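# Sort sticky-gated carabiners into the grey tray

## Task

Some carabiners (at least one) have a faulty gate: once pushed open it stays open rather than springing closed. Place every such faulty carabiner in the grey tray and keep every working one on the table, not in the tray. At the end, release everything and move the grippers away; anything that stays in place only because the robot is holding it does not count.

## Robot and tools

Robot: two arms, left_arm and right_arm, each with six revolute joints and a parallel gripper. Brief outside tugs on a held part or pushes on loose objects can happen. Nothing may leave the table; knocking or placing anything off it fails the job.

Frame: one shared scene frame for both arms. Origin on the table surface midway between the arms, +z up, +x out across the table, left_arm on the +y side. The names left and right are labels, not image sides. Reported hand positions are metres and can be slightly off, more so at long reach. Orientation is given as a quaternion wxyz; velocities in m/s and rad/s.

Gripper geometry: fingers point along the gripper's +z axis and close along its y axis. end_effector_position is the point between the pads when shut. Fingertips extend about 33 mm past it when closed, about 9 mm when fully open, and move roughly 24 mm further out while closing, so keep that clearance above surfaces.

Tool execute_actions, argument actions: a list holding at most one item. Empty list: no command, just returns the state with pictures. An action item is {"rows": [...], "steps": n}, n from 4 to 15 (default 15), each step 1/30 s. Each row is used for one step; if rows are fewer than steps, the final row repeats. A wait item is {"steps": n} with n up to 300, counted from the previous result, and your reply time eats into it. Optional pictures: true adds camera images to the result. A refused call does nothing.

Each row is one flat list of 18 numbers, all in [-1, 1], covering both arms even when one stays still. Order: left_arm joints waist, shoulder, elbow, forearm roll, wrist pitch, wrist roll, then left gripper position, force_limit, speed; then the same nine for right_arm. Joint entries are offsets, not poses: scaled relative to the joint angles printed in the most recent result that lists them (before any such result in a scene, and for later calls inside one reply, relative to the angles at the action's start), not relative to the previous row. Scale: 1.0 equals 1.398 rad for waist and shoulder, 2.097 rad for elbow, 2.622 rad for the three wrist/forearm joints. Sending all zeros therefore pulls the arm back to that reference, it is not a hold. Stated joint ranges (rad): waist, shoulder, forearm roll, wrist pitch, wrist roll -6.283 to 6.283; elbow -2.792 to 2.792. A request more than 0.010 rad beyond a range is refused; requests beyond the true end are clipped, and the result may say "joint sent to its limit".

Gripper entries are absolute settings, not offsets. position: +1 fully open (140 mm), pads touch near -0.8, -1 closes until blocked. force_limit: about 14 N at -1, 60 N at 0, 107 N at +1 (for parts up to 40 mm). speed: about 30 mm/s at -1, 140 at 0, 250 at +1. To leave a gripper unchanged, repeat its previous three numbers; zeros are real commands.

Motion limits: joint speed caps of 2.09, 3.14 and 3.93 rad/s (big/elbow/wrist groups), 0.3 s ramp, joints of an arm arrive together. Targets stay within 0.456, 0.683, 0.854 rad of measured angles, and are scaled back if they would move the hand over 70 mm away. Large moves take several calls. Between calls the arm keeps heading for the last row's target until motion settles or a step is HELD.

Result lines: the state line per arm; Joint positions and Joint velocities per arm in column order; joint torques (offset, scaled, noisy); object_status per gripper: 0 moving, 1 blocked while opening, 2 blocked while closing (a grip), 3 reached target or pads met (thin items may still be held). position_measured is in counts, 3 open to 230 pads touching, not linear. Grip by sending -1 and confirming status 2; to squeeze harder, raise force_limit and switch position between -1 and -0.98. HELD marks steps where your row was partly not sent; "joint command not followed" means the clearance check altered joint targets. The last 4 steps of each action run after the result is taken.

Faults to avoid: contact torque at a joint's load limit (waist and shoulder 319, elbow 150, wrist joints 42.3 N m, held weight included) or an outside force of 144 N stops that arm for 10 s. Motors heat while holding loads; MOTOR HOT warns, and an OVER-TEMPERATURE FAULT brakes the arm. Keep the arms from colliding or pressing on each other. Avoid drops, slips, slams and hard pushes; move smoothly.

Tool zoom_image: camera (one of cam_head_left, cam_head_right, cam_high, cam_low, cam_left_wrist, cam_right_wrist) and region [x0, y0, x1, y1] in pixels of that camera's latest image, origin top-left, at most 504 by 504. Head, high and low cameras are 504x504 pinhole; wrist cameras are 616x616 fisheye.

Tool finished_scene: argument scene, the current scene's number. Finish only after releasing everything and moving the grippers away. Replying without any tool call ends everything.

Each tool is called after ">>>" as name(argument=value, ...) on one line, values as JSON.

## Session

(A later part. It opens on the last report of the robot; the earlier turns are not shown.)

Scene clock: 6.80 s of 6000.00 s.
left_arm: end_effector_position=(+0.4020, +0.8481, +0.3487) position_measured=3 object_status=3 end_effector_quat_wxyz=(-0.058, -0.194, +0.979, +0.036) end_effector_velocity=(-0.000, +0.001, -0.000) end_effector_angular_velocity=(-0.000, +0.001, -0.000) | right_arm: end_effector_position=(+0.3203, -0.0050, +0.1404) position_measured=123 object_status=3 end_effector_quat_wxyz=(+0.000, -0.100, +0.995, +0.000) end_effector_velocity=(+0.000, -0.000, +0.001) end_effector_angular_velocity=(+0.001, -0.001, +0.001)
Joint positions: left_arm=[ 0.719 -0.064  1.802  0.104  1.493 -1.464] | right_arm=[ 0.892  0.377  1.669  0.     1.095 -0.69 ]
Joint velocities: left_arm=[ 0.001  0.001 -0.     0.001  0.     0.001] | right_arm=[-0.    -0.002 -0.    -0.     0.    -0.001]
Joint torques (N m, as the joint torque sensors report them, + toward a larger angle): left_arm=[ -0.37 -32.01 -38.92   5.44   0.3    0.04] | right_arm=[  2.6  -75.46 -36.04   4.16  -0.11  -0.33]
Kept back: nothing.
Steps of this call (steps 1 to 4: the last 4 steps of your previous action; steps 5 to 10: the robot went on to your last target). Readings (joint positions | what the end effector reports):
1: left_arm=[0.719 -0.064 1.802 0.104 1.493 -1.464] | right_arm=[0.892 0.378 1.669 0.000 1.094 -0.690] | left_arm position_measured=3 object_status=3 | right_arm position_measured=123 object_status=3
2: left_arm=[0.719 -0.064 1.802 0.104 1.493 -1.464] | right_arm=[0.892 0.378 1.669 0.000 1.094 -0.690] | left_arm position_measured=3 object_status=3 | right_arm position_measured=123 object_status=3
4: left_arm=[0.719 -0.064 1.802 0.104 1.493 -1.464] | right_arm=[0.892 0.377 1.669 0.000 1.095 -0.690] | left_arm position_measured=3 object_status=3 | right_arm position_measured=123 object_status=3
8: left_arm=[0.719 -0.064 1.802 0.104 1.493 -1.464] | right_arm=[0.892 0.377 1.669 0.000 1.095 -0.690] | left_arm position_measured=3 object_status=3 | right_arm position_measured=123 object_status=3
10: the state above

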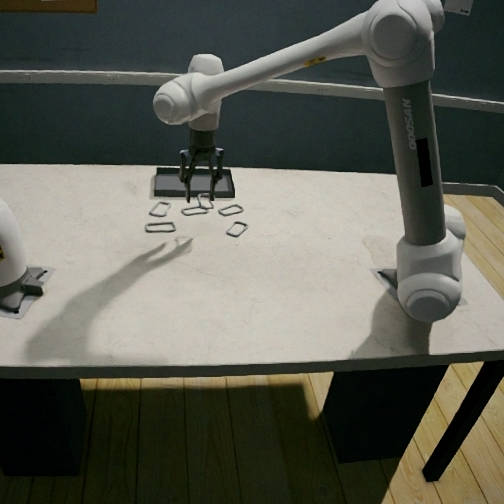

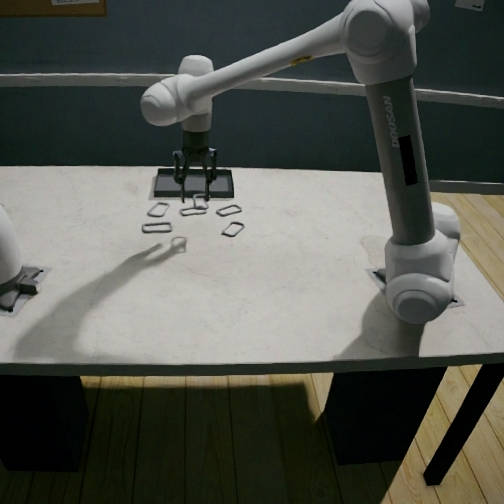

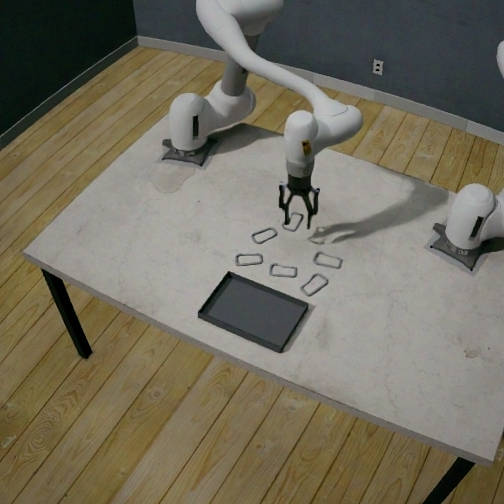

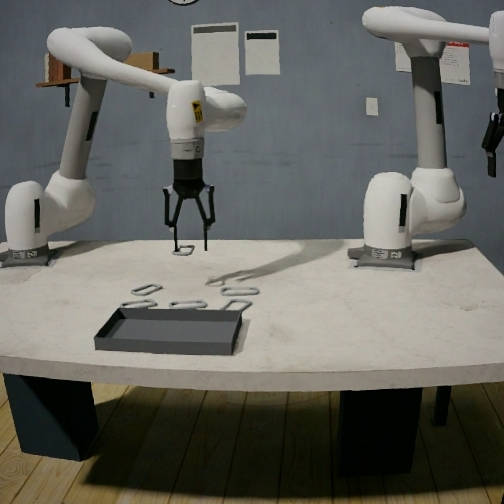

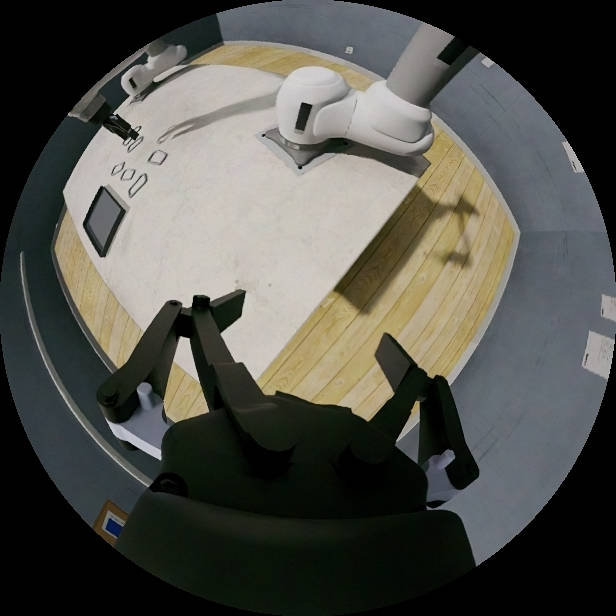

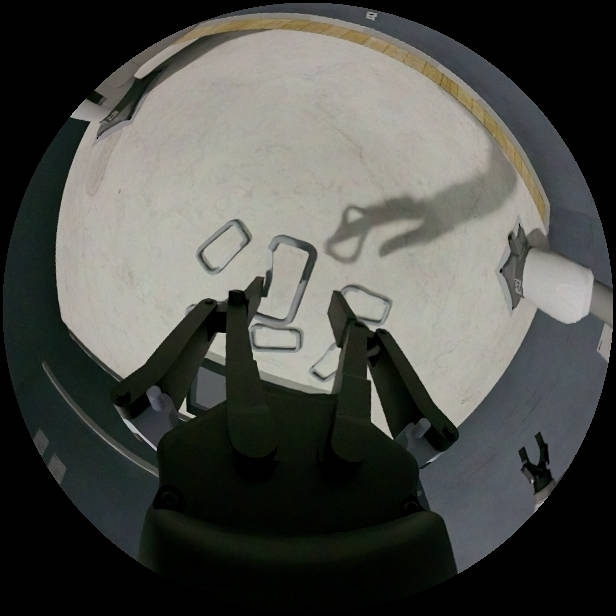

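>>> execute_actions(actions=[{"rows":[[0,0,0,0,0,0,1,0,0,0,0.064,0.033,0,-0.060,0,0.05,0,-0.5]],"steps":15}])

>>> execute_actions(actions=[{"steps":10}], pictures=true)

>>> zoom_image(camera="cam_right_wrist", region=[200,200,400,400])

Scene clock: 7.60 s of 6000.00 s.
left_arm: end_effector_position=(+0.4020, +0.8481, +0.3487) position_measured=3 object_status=3 end_effector_quat_wxyz=(-0.058, -0.194, +0.979, +0.036) end_effector_velocity=(-0.000, +0.001, -0.001) end_effector_angular_velocity=(-0.001, +0.001, +0.001) | right_arm: end_effector_position=(+0.3220, -0.0018, +0.0449) position_measured=123 object_status=3 end_effector_quat_wxyz=(-0.000, -0.100, +0.995, -0.000) end_effector_velocity=(+0.001, +0.002, -0.030) end_effector_angular_velocity=(+0.009, -0.005, -0.001)
Joint positions: left_arm=[ 0.719 -0.064  1.802  0.104  1.493 -1.464] | right_arm=[ 0.892  0.465  1.736  0.     0.942 -0.69 ]
Joint velocities: left_arm=[ 0.001  0.002  0.    -0.     0.     0.   ] | right_arm=[ 0.     0.027  0.022  0.    -0.06   0.001]
Joint torques (N m, as the joint torque sensors report them, + toward a larger angle): left_arm=[ -0.85 -32.27 -39.07   5.44   0.37   0.06] | right_arm=[  5.23 -89.58 -33.56   3.7   -0.2   -0.27]
Steps of this call (steps 1 to 13: the robot went on to your last target; steps 14 to 24: the first 11 steps of this action). Readings (joint positions | what the end effector reports):
14: left_arm=[0.719 -0.064 1.802 0.104 1.493 -1.464] | right_arm=[0.892 0.377 1.669 0.000 1.095 -0.690] | left_arm position_measured=3 object_status=3 | right_arm position_measured=123 object_status=3
15: left_arm=[0.719 -0.064 1.802 0.104 1.493 -1.464] | right_arm=[0.892 0.380 1.671 0.000 1.090 -0.690] | left_arm position_measured=3 object_status=3 | right_arm position_measured=123 object_status=3
17: left_arm=[0.719 -0.064 1.802 0.104 1.493 -1.464] | right_arm=[0.892 0.405 1.691 0.001 1.044 -0.690] | left_arm position_measured=3 object_status=3 | right_arm position_measured=123 object_status=3
21: left_arm=[0.719 -0.064 1.802 0.104 1.493 -1.464] | right_arm=[0.892 0.455 1.729 0.000 0.959 -0.690] | left_arm position_measured=3 object_status=3 | right_arm position_measured=123 object_status=3
24: the state above

Scene clock: 7.93 s of 6000.00 s.
left_arm: end_effector_position=(+0.4020, +0.8481, +0.3487) position_measured=3 object_status=3 end_effector_quat_wxyz=(-0.058, -0.194, +0.979, +0.036) end_effector_velocity=(+0.000, -0.000, +0.000) end_effector_angular_velocity=(-0.000, +0.000, -0.001) | right_arm: end_effector_position=(+0.3219, -0.0019, +0.0424) position_measured=123 object_status=3 end_effector_quat_wxyz=(-0.000, -0.100, +0.995, -0.000) end_effector_velocity=(+0.000, -0.001, +0.000) end_effector_angular_velocity=(+0.000, -0.000, +0.001)
Joint positions: left_arm=[ 0.719 -0.064  1.802  0.104  1.493 -1.464] | right_arm=[ 0.892  0.467  1.738  0.     0.937 -0.69 ]
Joint velocities: left_arm=[-0.     0.    -0.    -0.     0.     0.001] | right_arm=[-0.    -0.001  0.001 -0.    -0.    -0.001]
Joint torques (N m, as the joint torque sensors report them, + toward a larger angle): left_arm=[ -0.55 -33.26 -39.14   5.46   0.37   0.03] | right_arm=[  5.05 -83.48 -32.87   3.62   0.02  -0.23]
Kept back: nothing.
Steps of this call (steps 1 to 4: the last 4 steps of your previous action; steps 5 to 10: the robot went on to your last target). Readings (joint positions | what the end effector reports):
1: left_arm=[0.719 -0.064 1.802 0.104 1.493 -1.464] | right_arm=[0.892 0.465 1.737 0.000 0.940 -0.690] | left_arm position_measured=3 object_status=3 | right_arm position_measured=123 object_status=3
2: left_arm=[0.719 -0.064 1.802 0.104 1.493 -1.464] | right_arm=[0.892 0.466 1.737 0.000 0.939 -0.690] | left_arm position_measured=3 object_status=3 | right_arm position_measured=123 object_status=3
4: left_arm=[0.719 -0.064 1.802 0.104 1.493 -1.464] | right_arm=[0.892 0.466 1.738 0.000 0.938 -0.690] | left_arm position_measured=3 object_status=3 | right_arm position_measured=123 object_status=3
8: left_arm=[0.719 -0.064 1.802 0.104 1.493 -1.464] | right_arm=[0.892 0.467 1.738 0.000 0.938 -0.690] | left_arm position_measured=3 object_status=3 | right_arm position_measured=123 object_status=3
10: the state above

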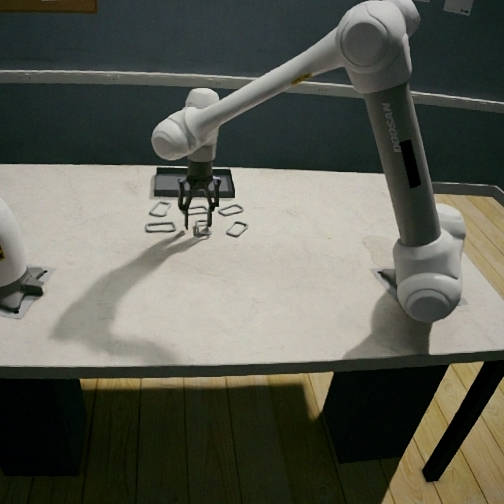

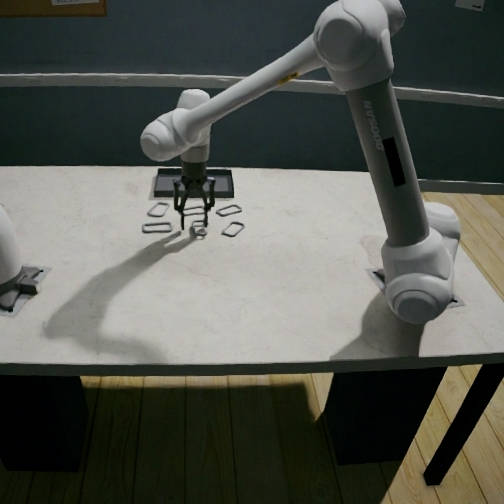

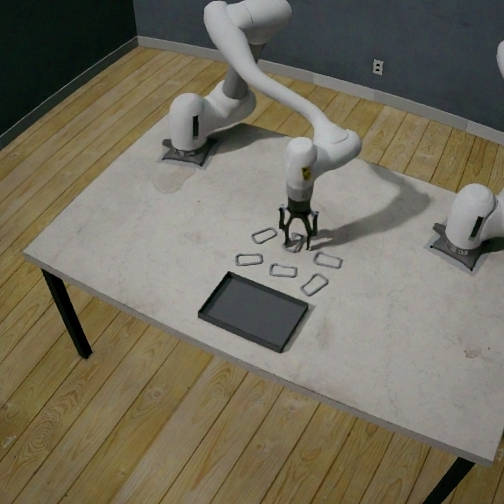

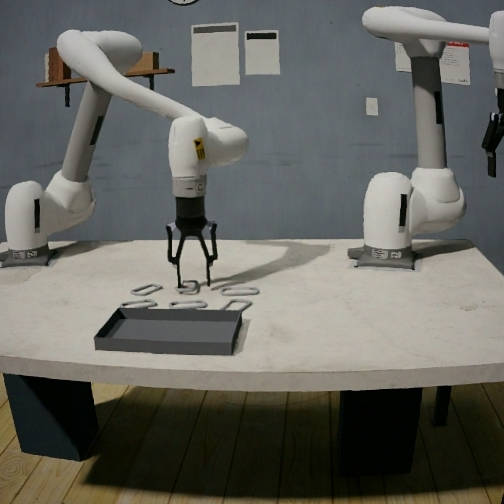

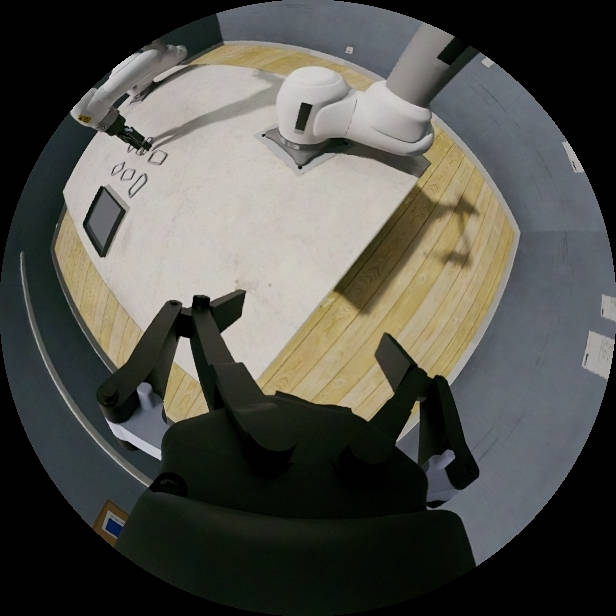

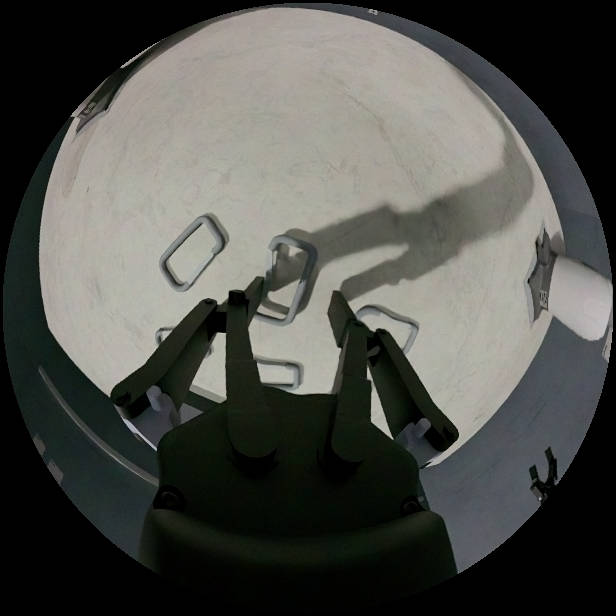

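Region (200, 200, 400, 400) of cam_right_wrist's 616x616 image, scaled by 2.520, with more detail than that image has.

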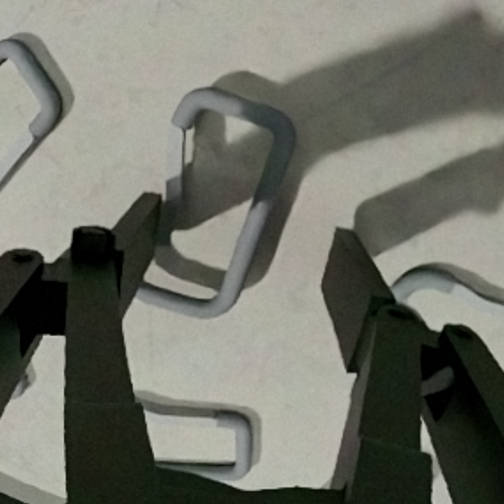

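>>> execute_actions(actions=[{"rows":[[0,0,0,0,0,0,1,0,0,0,0.003,0.0015,0,-0.003,0,0.05,0,-0.5],[0,0,0,0,0,0,1,0,0,0,0.003,0.0015,0,-0.003,0,0.05,0,-0.5],[0,0,0,0,0,0,1,0,0,0,0.003,0.0015,0,-0.003,0,0.05,0,-0.5],[0,0,0,0,0,0,1,0,0,0,0.003,0.0015,0,-0.003,0,0.05,0,-0.5],[0,0,0,0,0,0,1,0,0,0,0.003,0.0015,0,-0.003,0,0.05,0,-0.5],[0,0,0,0,0,0,1,0,0,0,0.003,0.0015,0,-0.003,0,0.35,0,-0.5]],"steps":15}])

>>> execute_actions(actions=[{"steps":15}], pictures=true)

>>> zoom_image(camera="cam_right_wrist", region=[200,200,400,400])

Scene clock: 8.60 s of 6000.00 s.
left_arm: end_effector_position=(+0.4020, +0.8481, +0.3487) position_measured=3 object_status=3 end_effector_quat_wxyz=(-0.058, -0.194, +0.979, +0.036) end_effector_velocity=(-0.000, +0.001, +0.000) end_effector_angular_velocity=(+0.000, -0.000, +0.001) | right_arm: end_effector_position=(+0.3219, -0.0019, +0.0380) position_measured=103 object_status=0 end_effector_quat_wxyz=(-0.000, -0.100, +0.995, -0.000) end_effector_velocity=(+0.000, +0.000, -0.000) end_effector_angular_velocity=(+0.000, -0.000, +0.000)
Joint positions: left_arm=[ 0.719 -0.064  1.802  0.104  1.493 -1.464] | right_arm=[ 0.892  0.471  1.741  0.     0.93  -0.69 ]
Joint velocities: left_arm=[ 0.001 -0.    -0.     0.    -0.     0.   ] | right_arm=[-0.     0.     0.    -0.    -0.001 -0.   ]
Joint torques (N m, as the joint torque sensors report them, + toward a larger angle): left_arm=[ -0.23 -32.25 -39.15   5.42   0.28   0.07] | right_arm=[  3.85 -82.08 -32.15   3.83  -0.08  -0.2 ]
Steps of this call (steps 1 to 9: the robot went on to your last target; steps 10 to 20: the first 11 steps of this action). Readings (joint positions | what the end effector reports):
10: left_arm=[0.719 -0.064 1.802 0.104 1.493 -1.464] | right_arm=[0.892 0.467 1.738 0.000 0.937 -0.690] | left_arm position_measured=3 object_status=3 | right_arm position_measured=123 object_status=3
11: left_arm=[0.719 -0.064 1.802 0.104 1.493 -1.464] | right_arm=[0.892 0.468 1.739 0.000 0.935 -0.690] | left_arm position_measured=3 object_status=3 | right_arm position_measured=123 object_status=3
13: left_arm=[0.719 -0.064 1.802 0.104 1.493 -1.464] | right_arm=[0.892 0.470 1.741 0.000 0.932 -0.690] | left_arm position_measured=3 object_status=3 | right_arm position_measured=123 object_status=3
17: left_arm=[0.719 -0.064 1.802 0.104 1.493 -1.464] | right_arm=[0.892 0.471 1.741 0.000 0.930 -0.690] | left_arm position_measured=3 object_status=3 | right_arm position_measured=116 object_status=0
20: the state above

Scene clock: 9.10 s of 6000.00 s.
left_arm: end_effector_position=(+0.4020, +0.8481, +0.3487) position_measured=3 object_status=3 end_effector_quat_wxyz=(-0.058, -0.194, +0.979, +0.036) end_effector_velocity=(-0.000, +0.000, +0.000) end_effector_angular_velocity=(+0.002, -0.000, +0.000) | right_arm: end_effector_position=(+0.3219, -0.0019, +0.0379) position_measured=85 object_status=3 end_effector_quat_wxyz=(-0.000, -0.100, +0.995, -0.000) end_effector_velocity=(+0.000, +0.000, -0.000) end_effector_angular_velocity=(+0.000, -0.000, +0.000)
Joint positions: left_arm=[ 0.719 -0.064  1.802  0.104  1.493 -1.464] | right_arm=[ 0.892  0.471  1.741  0.     0.93  -0.69 ]
Joint velocities: left_arm=[-0.    -0.001  0.     0.001 -0.    -0.001] | right_arm=[-0.     0.001 -0.    -0.    -0.001 -0.   ]
Joint torques (N m, as the joint torque sensors report them, + toward a larger angle): left_arm=[ -0.24 -31.76 -38.94   5.47   0.44   0.05] | right_arm=[  3.26 -81.16 -32.15   3.7    0.06  -0.2 ]
Kept back: nothing.
Steps of this call (steps 1 to 4: the last 4 steps of your previous action; steps 5 to 15: the robot went on to your last target). Readings (joint positions | what the end effector reports):
1: left_arm=[0.719 -0.064 1.802 0.104 1.493 -1.464] | right_arm=[0.892 0.471 1.741 0.000 0.930 -0.690] | left_arm position_measured=3 object_status=3 | right_arm position_measured=98 object_status=0
2: left_arm=[0.719 -0.064 1.802 0.104 1.493 -1.464] | right_arm=[0.892 0.471 1.741 0.000 0.930 -0.690] | left_arm position_measured=3 object_status=3 | right_arm position_measured=93 object_status=0
4: left_arm=[0.719 -0.064 1.802 0.104 1.493 -1.464] | right_arm=[0.892 0.471 1.741 0.000 0.930 -0.690] | left_arm position_measured=3 object_status=3 | right_arm position_measured=85 object_status=0
8: left_arm=[0.719 -0.064 1.802 0.104 1.493 -1.464] | right_arm=[0.892 0.471 1.741 0.000 0.930 -0.690] | left_arm position_measured=3 object_status=3 | right_arm position_measured=85 object_status=0
15: the state above
All arms were judged still, so your last target was given up. Only a new action makes them travel on or press farther. Fingers that are still opening or closing keep moving.

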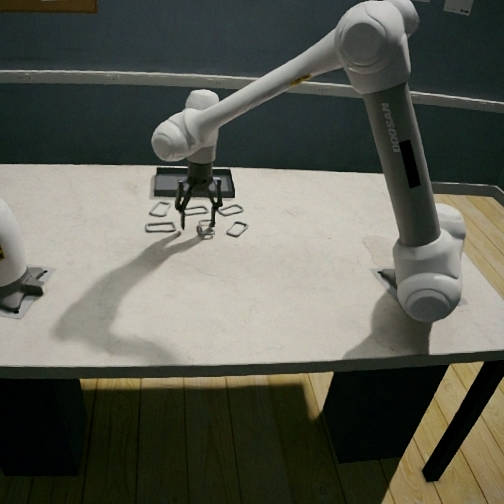

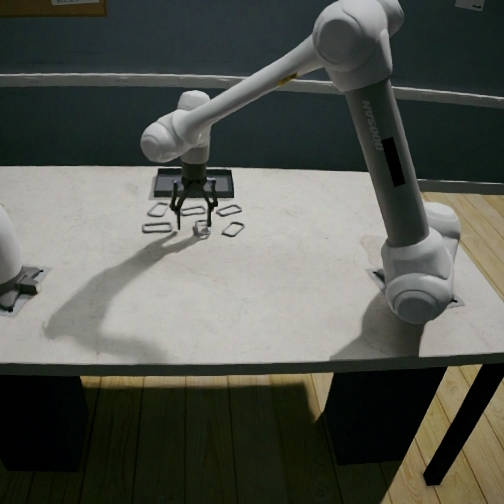

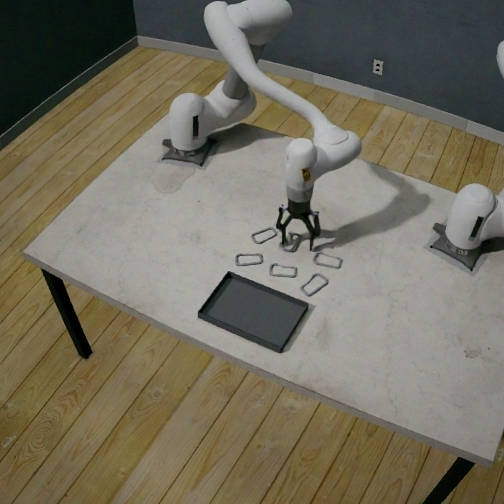

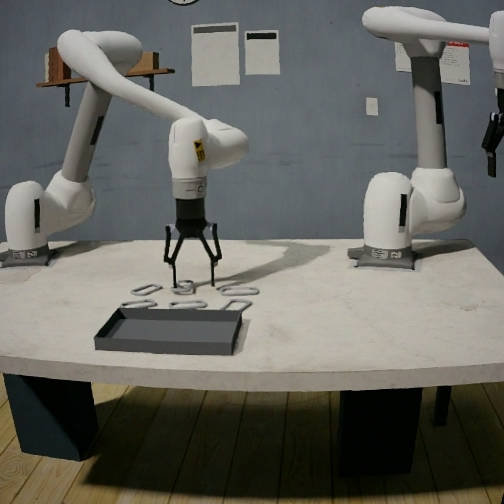

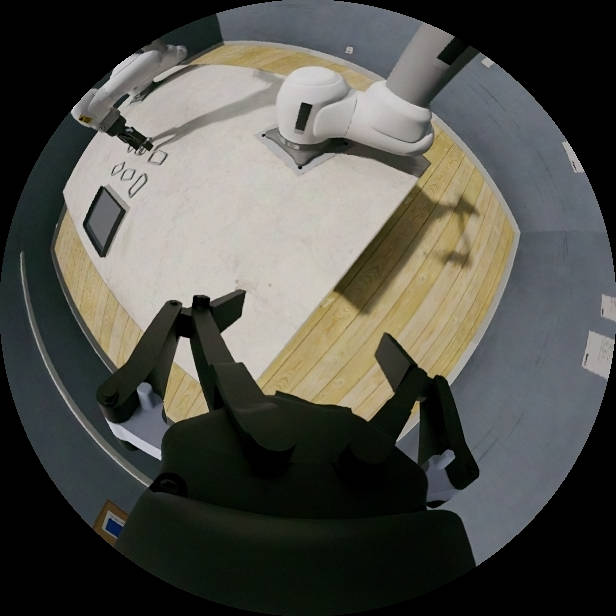

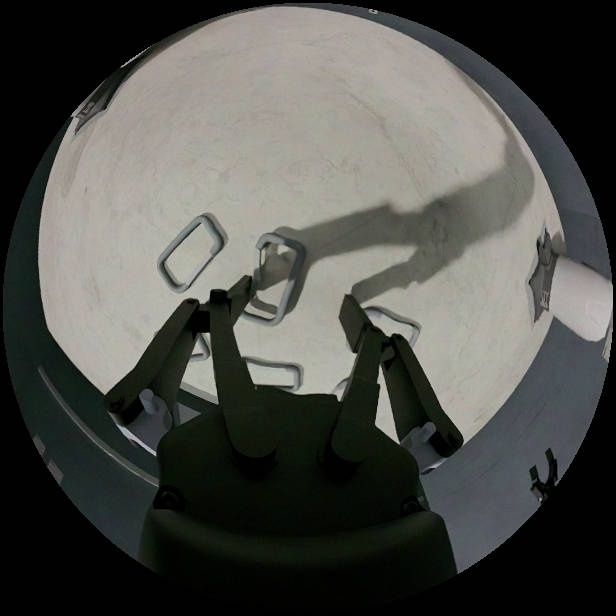

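Region (200, 200, 400, 400) of cam_right_wrist's 616x616 image, scaled by 2.520, with more detail than that image has.

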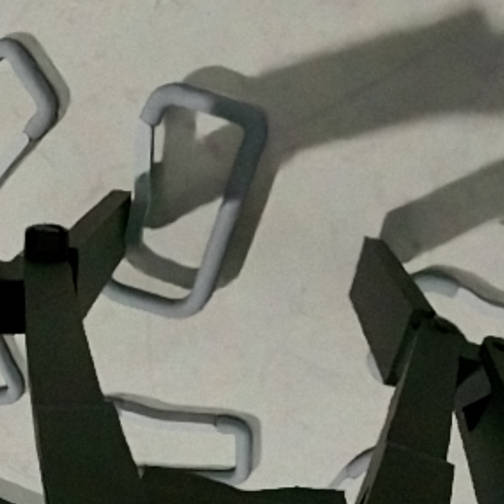

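>>> execute_actions(actions=[{"rows":[[0,0,0,0,0,0,1,0,0,0,-0.045,-0.023,0,0.042,0,0.35,0,-0.5]],"steps":10}])

>>> execute_actions(actions=[{"rows":[[0,0,0,0,0,0,1,0,0,-0.1745,0.127,-0.148,0,0.078,-0.093,0.35,0,-0.5]],"steps":15}])

>>> execute_actions(actions=[{"steps":12}], pictures=true)

Scene clock: 10.63 s of 6000.00 s.
left_arm: end_effector_position=(+0.4020, +0.8481, +0.3487) position_measured=3 object_status=3 end_effector_quat_wxyz=(-0.058, -0.194, +0.979, +0.036) end_effector_velocity=(-0.000, +0.000, -0.000) end_effector_angular_velocity=(+0.001, +0.001, +0.001) | right_arm: end_effector_position=(+0.3220, -0.0015, +0.0953) position_measured=85 object_status=3 end_effector_quat_wxyz=(+0.000, -0.100, +0.995, +0.001) end_effector_velocity=(-0.006, -0.012, +0.228) end_effector_angular_velocity=(+0.002, -0.001, +0.001)
Joint positions: left_arm=[ 0.719 -0.064  1.802  0.104  1.493 -1.464] | right_arm=[ 0.892  0.418  1.701  0.     1.021 -0.69 ]
Joint velocities: left_arm=[-0.     0.     0.     0.001  0.    -0.001] | right_arm=[-0.    -0.213 -0.153  0.     0.364 -0.001]
Joint torques (N m, as the joint torque sensors report them, + toward a larger angle): left_arm=[ -0.12 -32.   -38.86   5.45   0.33   0.07] | right_arm=[ -0.85 -43.51 -18.88   2.12  -0.52  -0.24]
Steps of this call (steps 1 to 40: nothing new was sent; steps 41 to 46: the first 6 steps of this action). Readings (joint positions | what the end effector reports):
41: left_arm=[0.719 -0.064 1.802 0.104 1.493 -1.464] | right_arm=[0.892 0.471 1.741 0.000 0.930 -0.690] | left_arm position_measured=3 object_status=3 | right_arm position_measured=85 object_status=3
42: left_arm=[0.719 -0.064 1.802 0.104 1.493 -1.464] | right_arm=[0.892 0.468 1.739 0.000 0.936 -0.690] | left_arm position_measured=3 object_status=3 | right_arm position_measured=85 object_status=3
44: left_arm=[0.719 -0.064 1.802 0.104 1.493 -1.464] | right_arm=[0.892 0.442 1.718 0.000 0.982 -0.690] | left_arm position_measured=3 object_status=3 | right_arm position_measured=85 object_status=3
46: the state above

Scene clock: 11.13 s of 6000.00 s.
left_arm: end_effector_position=(+0.4020, +0.8481, +0.3487) position_measured=3 object_status=3 end_effector_quat_wxyz=(-0.058, -0.194, +0.979, +0.036) end_effector_velocity=(+0.000, +0.000, -0.000) end_effector_angular_velocity=(+0.000, +0.001, -0.000) | right_arm: end_effector_position=(+0.4518, -0.0018, +0.1154) position_measured=85 object_status=3 end_effector_quat_wxyz=(-0.014, -0.100, +0.995, -0.015) end_effector_velocity=(+0.418, -0.045, +0.021) end_effector_angular_velocity=(-0.098, +0.095, -0.004)
Joint positions: left_arm=[ 0.719 -0.064  1.802  0.104  1.493 -1.464] | right_arm=[ 0.748  0.514  1.51   0.     1.159 -0.835]
Joint velocities: left_arm=[-0.     0.001 -0.     0.001 -0.    -0.   ] | right_arm=[-0.458  0.336 -0.578 -0.001  0.378 -0.454]
Joint torques (N m, as the joint torque sensors report them, + toward a larger angle): left_arm=[ -0.1  -32.14 -39.06   5.44   0.37  -0.01] | right_arm=[  2.34 -89.79 -35.3    4.15  -0.39  -0.46]
Steps of this call (steps 1 to 4: the last 4 steps of your previous action; steps 5 to 15: the first 11 steps of this action, its rows measured from where the robot was after step 4). Readings (joint positions | what the end effector reports):
4: left_arm=[0.719 -0.064 1.802 0.104 1.493 -1.464] | right_arm=[0.892 0.409 1.694 0.000 1.038 -0.690] | left_arm position_measured=3 object_status=3 | right_arm position_measured=85 object_status=3
5: left_arm=[0.719 -0.064 1.802 0.104 1.493 -1.464] | right_arm=[0.892 0.409 1.694 0.000 1.039 -0.690] | left_arm position_measured=3 object_status=3 | right_arm position_measured=85 object_status=3
6: left_arm=[0.719 -0.064 1.802 0.104 1.493 -1.464] | right_arm=[0.889 0.411 1.689 0.000 1.043 -0.694] | left_arm position_measured=3 object_status=3 | right_arm position_measured=85 object_status=3
8: left_arm=[0.719 -0.064 1.802 0.104 1.493 -1.464] | right_arm=[0.860 0.432 1.652 0.000 1.067 -0.723] | left_arm position_measured=3 object_status=3 | right_arm position_measured=85 object_status=3
12: left_arm=[0.719 -0.064 1.802 0.104 1.493 -1.464] | right_arm=[0.794 0.480 1.569 0.000 1.121 -0.788] | left_arm position_measured=3 object_status=3 | right_arm position_measured=85 object_status=3
15: the state above

Scene clock: 11.53 s of 6000.00 s.
left_arm: end_effector_position=(+0.4020, +0.8481, +0.3487) position_measured=3 object_status=3 end_effector_quat_wxyz=(-0.058, -0.194, +0.979, +0.036) end_effector_velocity=(-0.000, +0.000, +0.001) end_effector_angular_velocity=(+0.002, -0.001, +0.001) | right_arm: end_effector_position=(+0.5419, -0.0184, +0.1194) position_measured=85 object_status=3 end_effector_quat_wxyz=(-0.026, -0.100, +0.994, -0.024) end_effector_velocity=(+0.008, -0.001, +0.002) end_effector_angular_velocity=(+0.001, +0.001, -0.000)
Joint positions: left_arm=[ 0.719 -0.064  1.802  0.104  1.493 -1.464] | right_arm=[ 0.649  0.586  1.385  0.     1.242 -0.933]
Joint velocities: left_arm=[-0.    -0.001  0.     0.001  0.    -0.001] | right_arm=[-0.008  0.005 -0.012  0.     0.007 -0.008]
Joint torques (N m, as the joint torque sensors report them, + toward a larger angle): left_arm=[  0.02 -32.53 -39.1    5.42   0.35  -0.05] | right_arm=[  7.04 -98.23 -37.37   4.18   0.06  -0.06]
Kept back: nothing.
Steps of this call (steps 1 to 4: the last 4 steps of your previous action; steps 5 to 12: the robot went on to your last target). Readings (joint positions | what the end effector reports):
1: left_arm=[0.719 -0.064 1.802 0.104 1.493 -1.464] | right_arm=[0.732 0.525 1.490 0.000 1.172 -0.850] | left_arm position_measured=3 object_status=3 | right_arm position_measured=85 object_status=3
2: left_arm=[0.719 -0.064 1.802 0.104 1.493 -1.464] | right_arm=[0.717 0.537 1.471 0.000 1.185 -0.866] | left_arm position_measured=3 object_status=3 | right_arm position_measured=85 object_status=3
4: left_arm=[0.719 -0.064 1.802 0.104 1.493 -1.464] | right_arm=[0.686 0.559 1.433 0.000 1.210 -0.896] | left_arm position_measured=3 object_status=3 | right_arm position_measured=85 object_status=3
8: left_arm=[0.719 -0.064 1.802 0.104 1.493 -1.464] | right_arm=[0.652 0.584 1.390 0.000 1.238 -0.930] | left_arm position_measured=3 object_status=3 | right_arm position_measured=85 object_status=3
12: the state above

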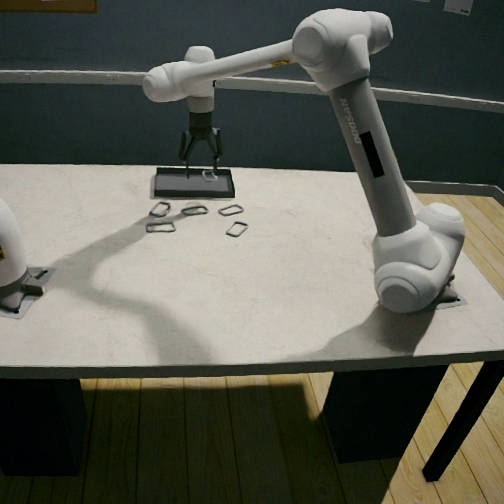

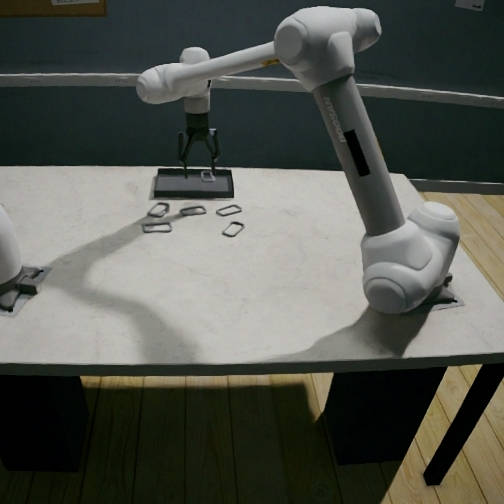

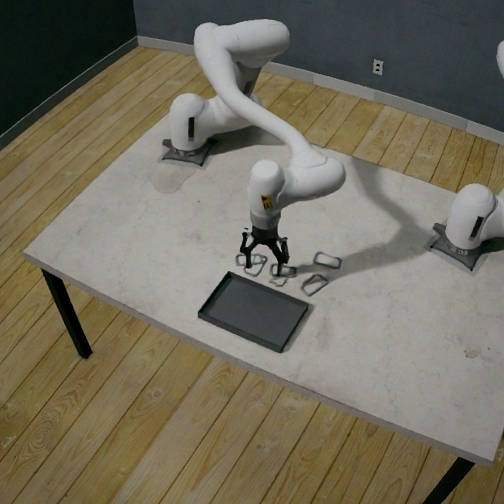

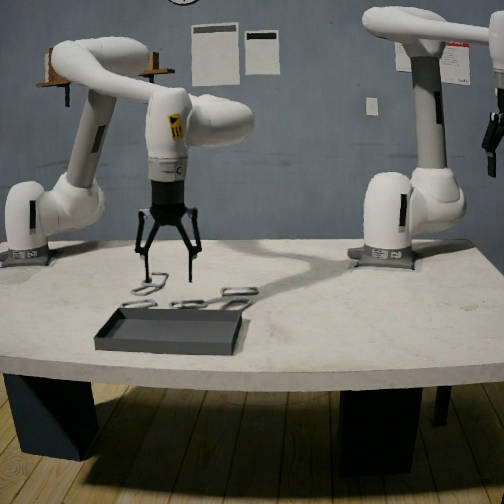

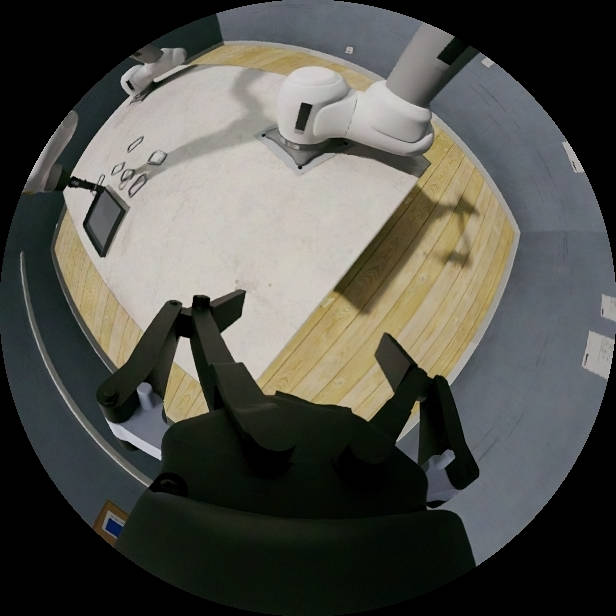

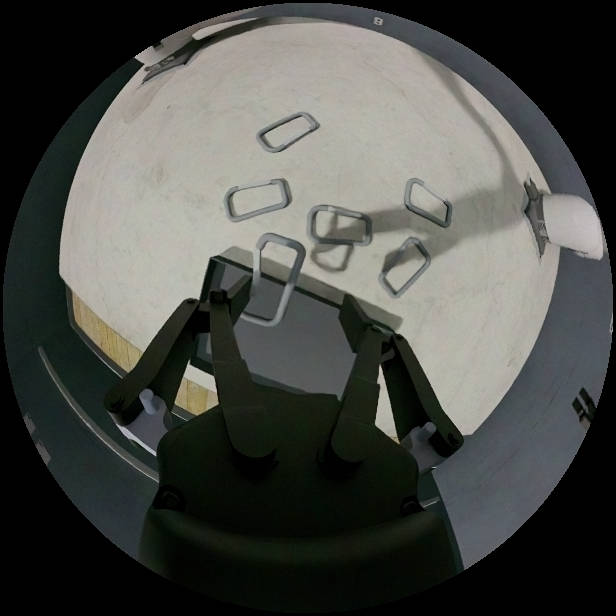

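>>> execute_actions(actions=[{"rows":[[0,0,0,0,0,0,1,0,0,-0.042,0.059,-0.051,0,-0.018,-0.0225,0.35,0,-0.5]],"steps":15}])

>>> execute_actions(actions=[{"steps":8}], pictures=true)

Scene clock: 12.13 s of 6000.00 s.
left_arm: end_effector_position=(+0.4020, +0.8481, +0.3487) position_measured=3 object_status=3 end_effector_quat_wxyz=(-0.058, -0.194, +0.979, +0.036) end_effector_velocity=(-0.000, +0.000, +0.000) end_effector_angular_velocity=(+0.000, +0.000, -0.000) | right_arm: end_effector_position=(+0.6271, -0.0016, +0.1016) position_measured=85 object_status=3 end_effector_quat_wxyz=(-0.000, -0.100, +0.995, -0.000) end_effector_velocity=(+0.022, +0.005, -0.003) end_effector_angular_velocity=(+0.016, -0.016, +0.004)
Joint positions: left_arm=[ 0.719 -0.064  1.802  0.104  1.493 -1.464] | right_arm=[ 0.591  0.667  1.28   0.001  1.195 -0.991]
Joint velocities: left_arm=[ 0. -0.  0.  0. -0.  0.] | right_arm=[-0.013  0.02  -0.029 -0.    -0.013 -0.017]
Joint torques (N m, as the joint torque sensors report them, + toward a larger angle): left_arm=[ -0.71 -32.31 -39.37   5.44   0.32   0.02] | right_arm=[   4.53 -109.23  -38.15    3.97    0.1    -0.27]
Steps of this call (steps 1 to 7: the robot went on to your last target; steps 8 to 18: the first 11 steps of this action). Readings (joint positions | what the end effector reports):
8: left_arm=[0.719 -0.064 1.802 0.104 1.493 -1.464] | right_arm=[0.648 0.587 1.384 0.000 1.242 -0.934] | left_arm position_measured=3 object_status=3 | right_arm position_measured=85 object_status=3
9: left_arm=[0.719 -0.064 1.802 0.104 1.493 -1.464] | right_arm=[0.646 0.591 1.379 0.000 1.240 -0.937] | left_arm position_measured=3 object_status=3 | right_arm position_measured=85 object_status=3
11: left_arm=[0.719 -0.064 1.802 0.104 1.493 -1.464] | right_arm=[0.627 0.617 1.344 0.001 1.224 -0.956] | left_arm position_measured=3 object_status=3 | right_arm position_measured=85 object_status=3
15: left_arm=[0.719 -0.064 1.802 0.104 1.493 -1.464] | right_arm=[0.595 0.661 1.288 0.001 1.199 -0.987] | left_arm position_measured=3 object_status=3 | right_arm position_measured=85 object_status=3
18: the state above

Scene clock: 12.40 s of 6000.00 s.
left_arm: end_effector_position=(+0.4020, +0.8481, +0.3487) position_measured=3 object_status=3 end_effector_quat_wxyz=(-0.058, -0.194, +0.979, +0.036) end_effector_velocity=(-0.000, -0.000, +0.001) end_effector_angular_velocity=(+0.001, -0.001, -0.000) | right_arm: end_effector_position=(+0.6288, -0.0013, +0.1013) position_measured=85 object_status=3 end_effector_quat_wxyz=(+0.000, -0.100, +0.995, +0.000) end_effector_velocity=(+0.001, +0.000, +0.000) end_effector_angular_velocity=(+0.001, -0.001, +0.001)
Joint positions: left_arm=[ 0.719 -0.064  1.802  0.104  1.493 -1.464] | right_arm=[ 0.59   0.669  1.278  0.     1.194 -0.992]
Joint velocities: left_arm=[-0.    -0.001 -0.     0.    -0.    -0.   ] | right_arm=[-0.    -0.    -0.001 -0.    -0.    -0.001]
Joint torques (N m, as the joint torque sensors report them, + toward a larger angle): left_arm=[ -0.39 -33.02 -39.02   5.41   0.37   0.  ] | right_arm=[   1.57 -106.53  -37.56    4.24   -0.08   -0.08]
Kept back: nothing.
Steps of this call (steps 1 to 4: the last 4 steps of your previous action; steps 5 to 8: the robot went on to your last target). Readings (joint positions | what the end effector reports):
1: left_arm=[0.719 -0.064 1.802 0.104 1.493 -1.464] | right_arm=[0.591 0.668 1.279 0.001 1.195 -0.992] | left_arm position_measured=3 object_status=3 | right_arm position_measured=85 object_status=3
2: left_arm=[0.719 -0.064 1.802 0.104 1.493 -1.464] | right_arm=[0.591 0.668 1.279 0.000 1.195 -0.992] | left_arm position_measured=3 object_status=3 | right_arm position_measured=85 object_status=3
4: left_arm=[0.719 -0.064 1.802 0.104 1.493 -1.464] | right_arm=[0.590 0.668 1.278 0.000 1.195 -0.992] | left_arm position_measured=3 object_status=3 | right_arm position_measured=85 object_status=3
8: the state above

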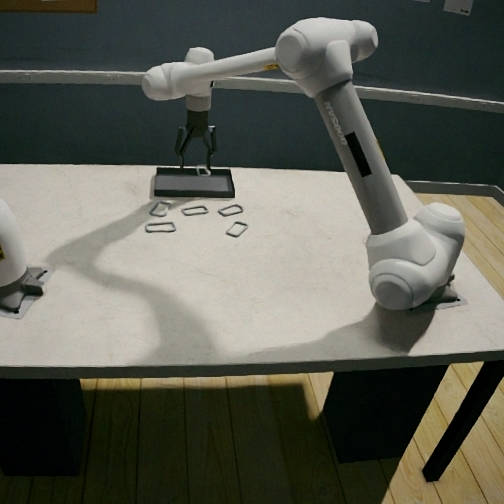

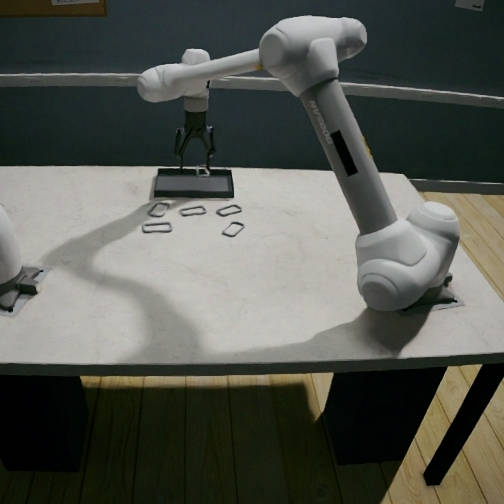

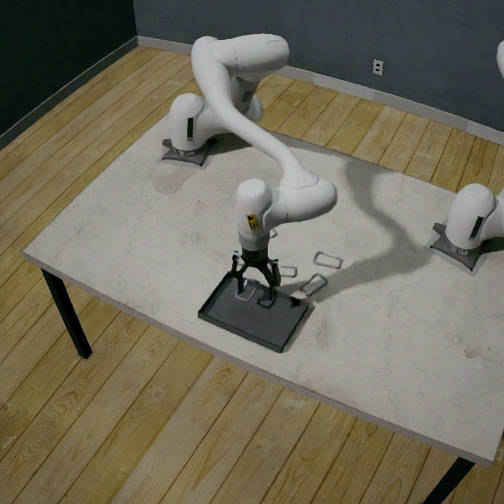

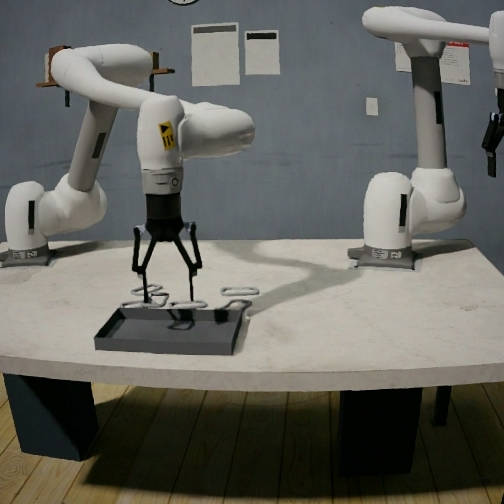

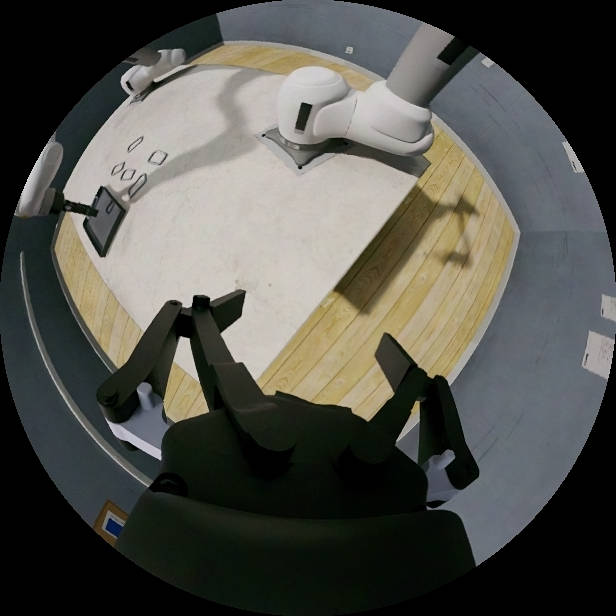

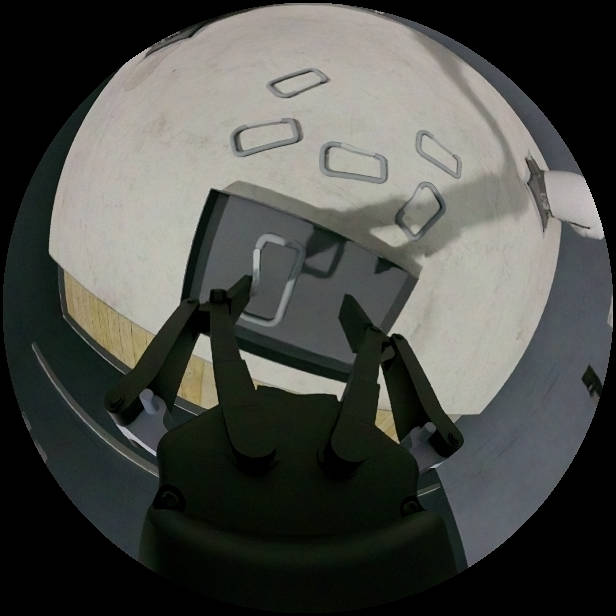

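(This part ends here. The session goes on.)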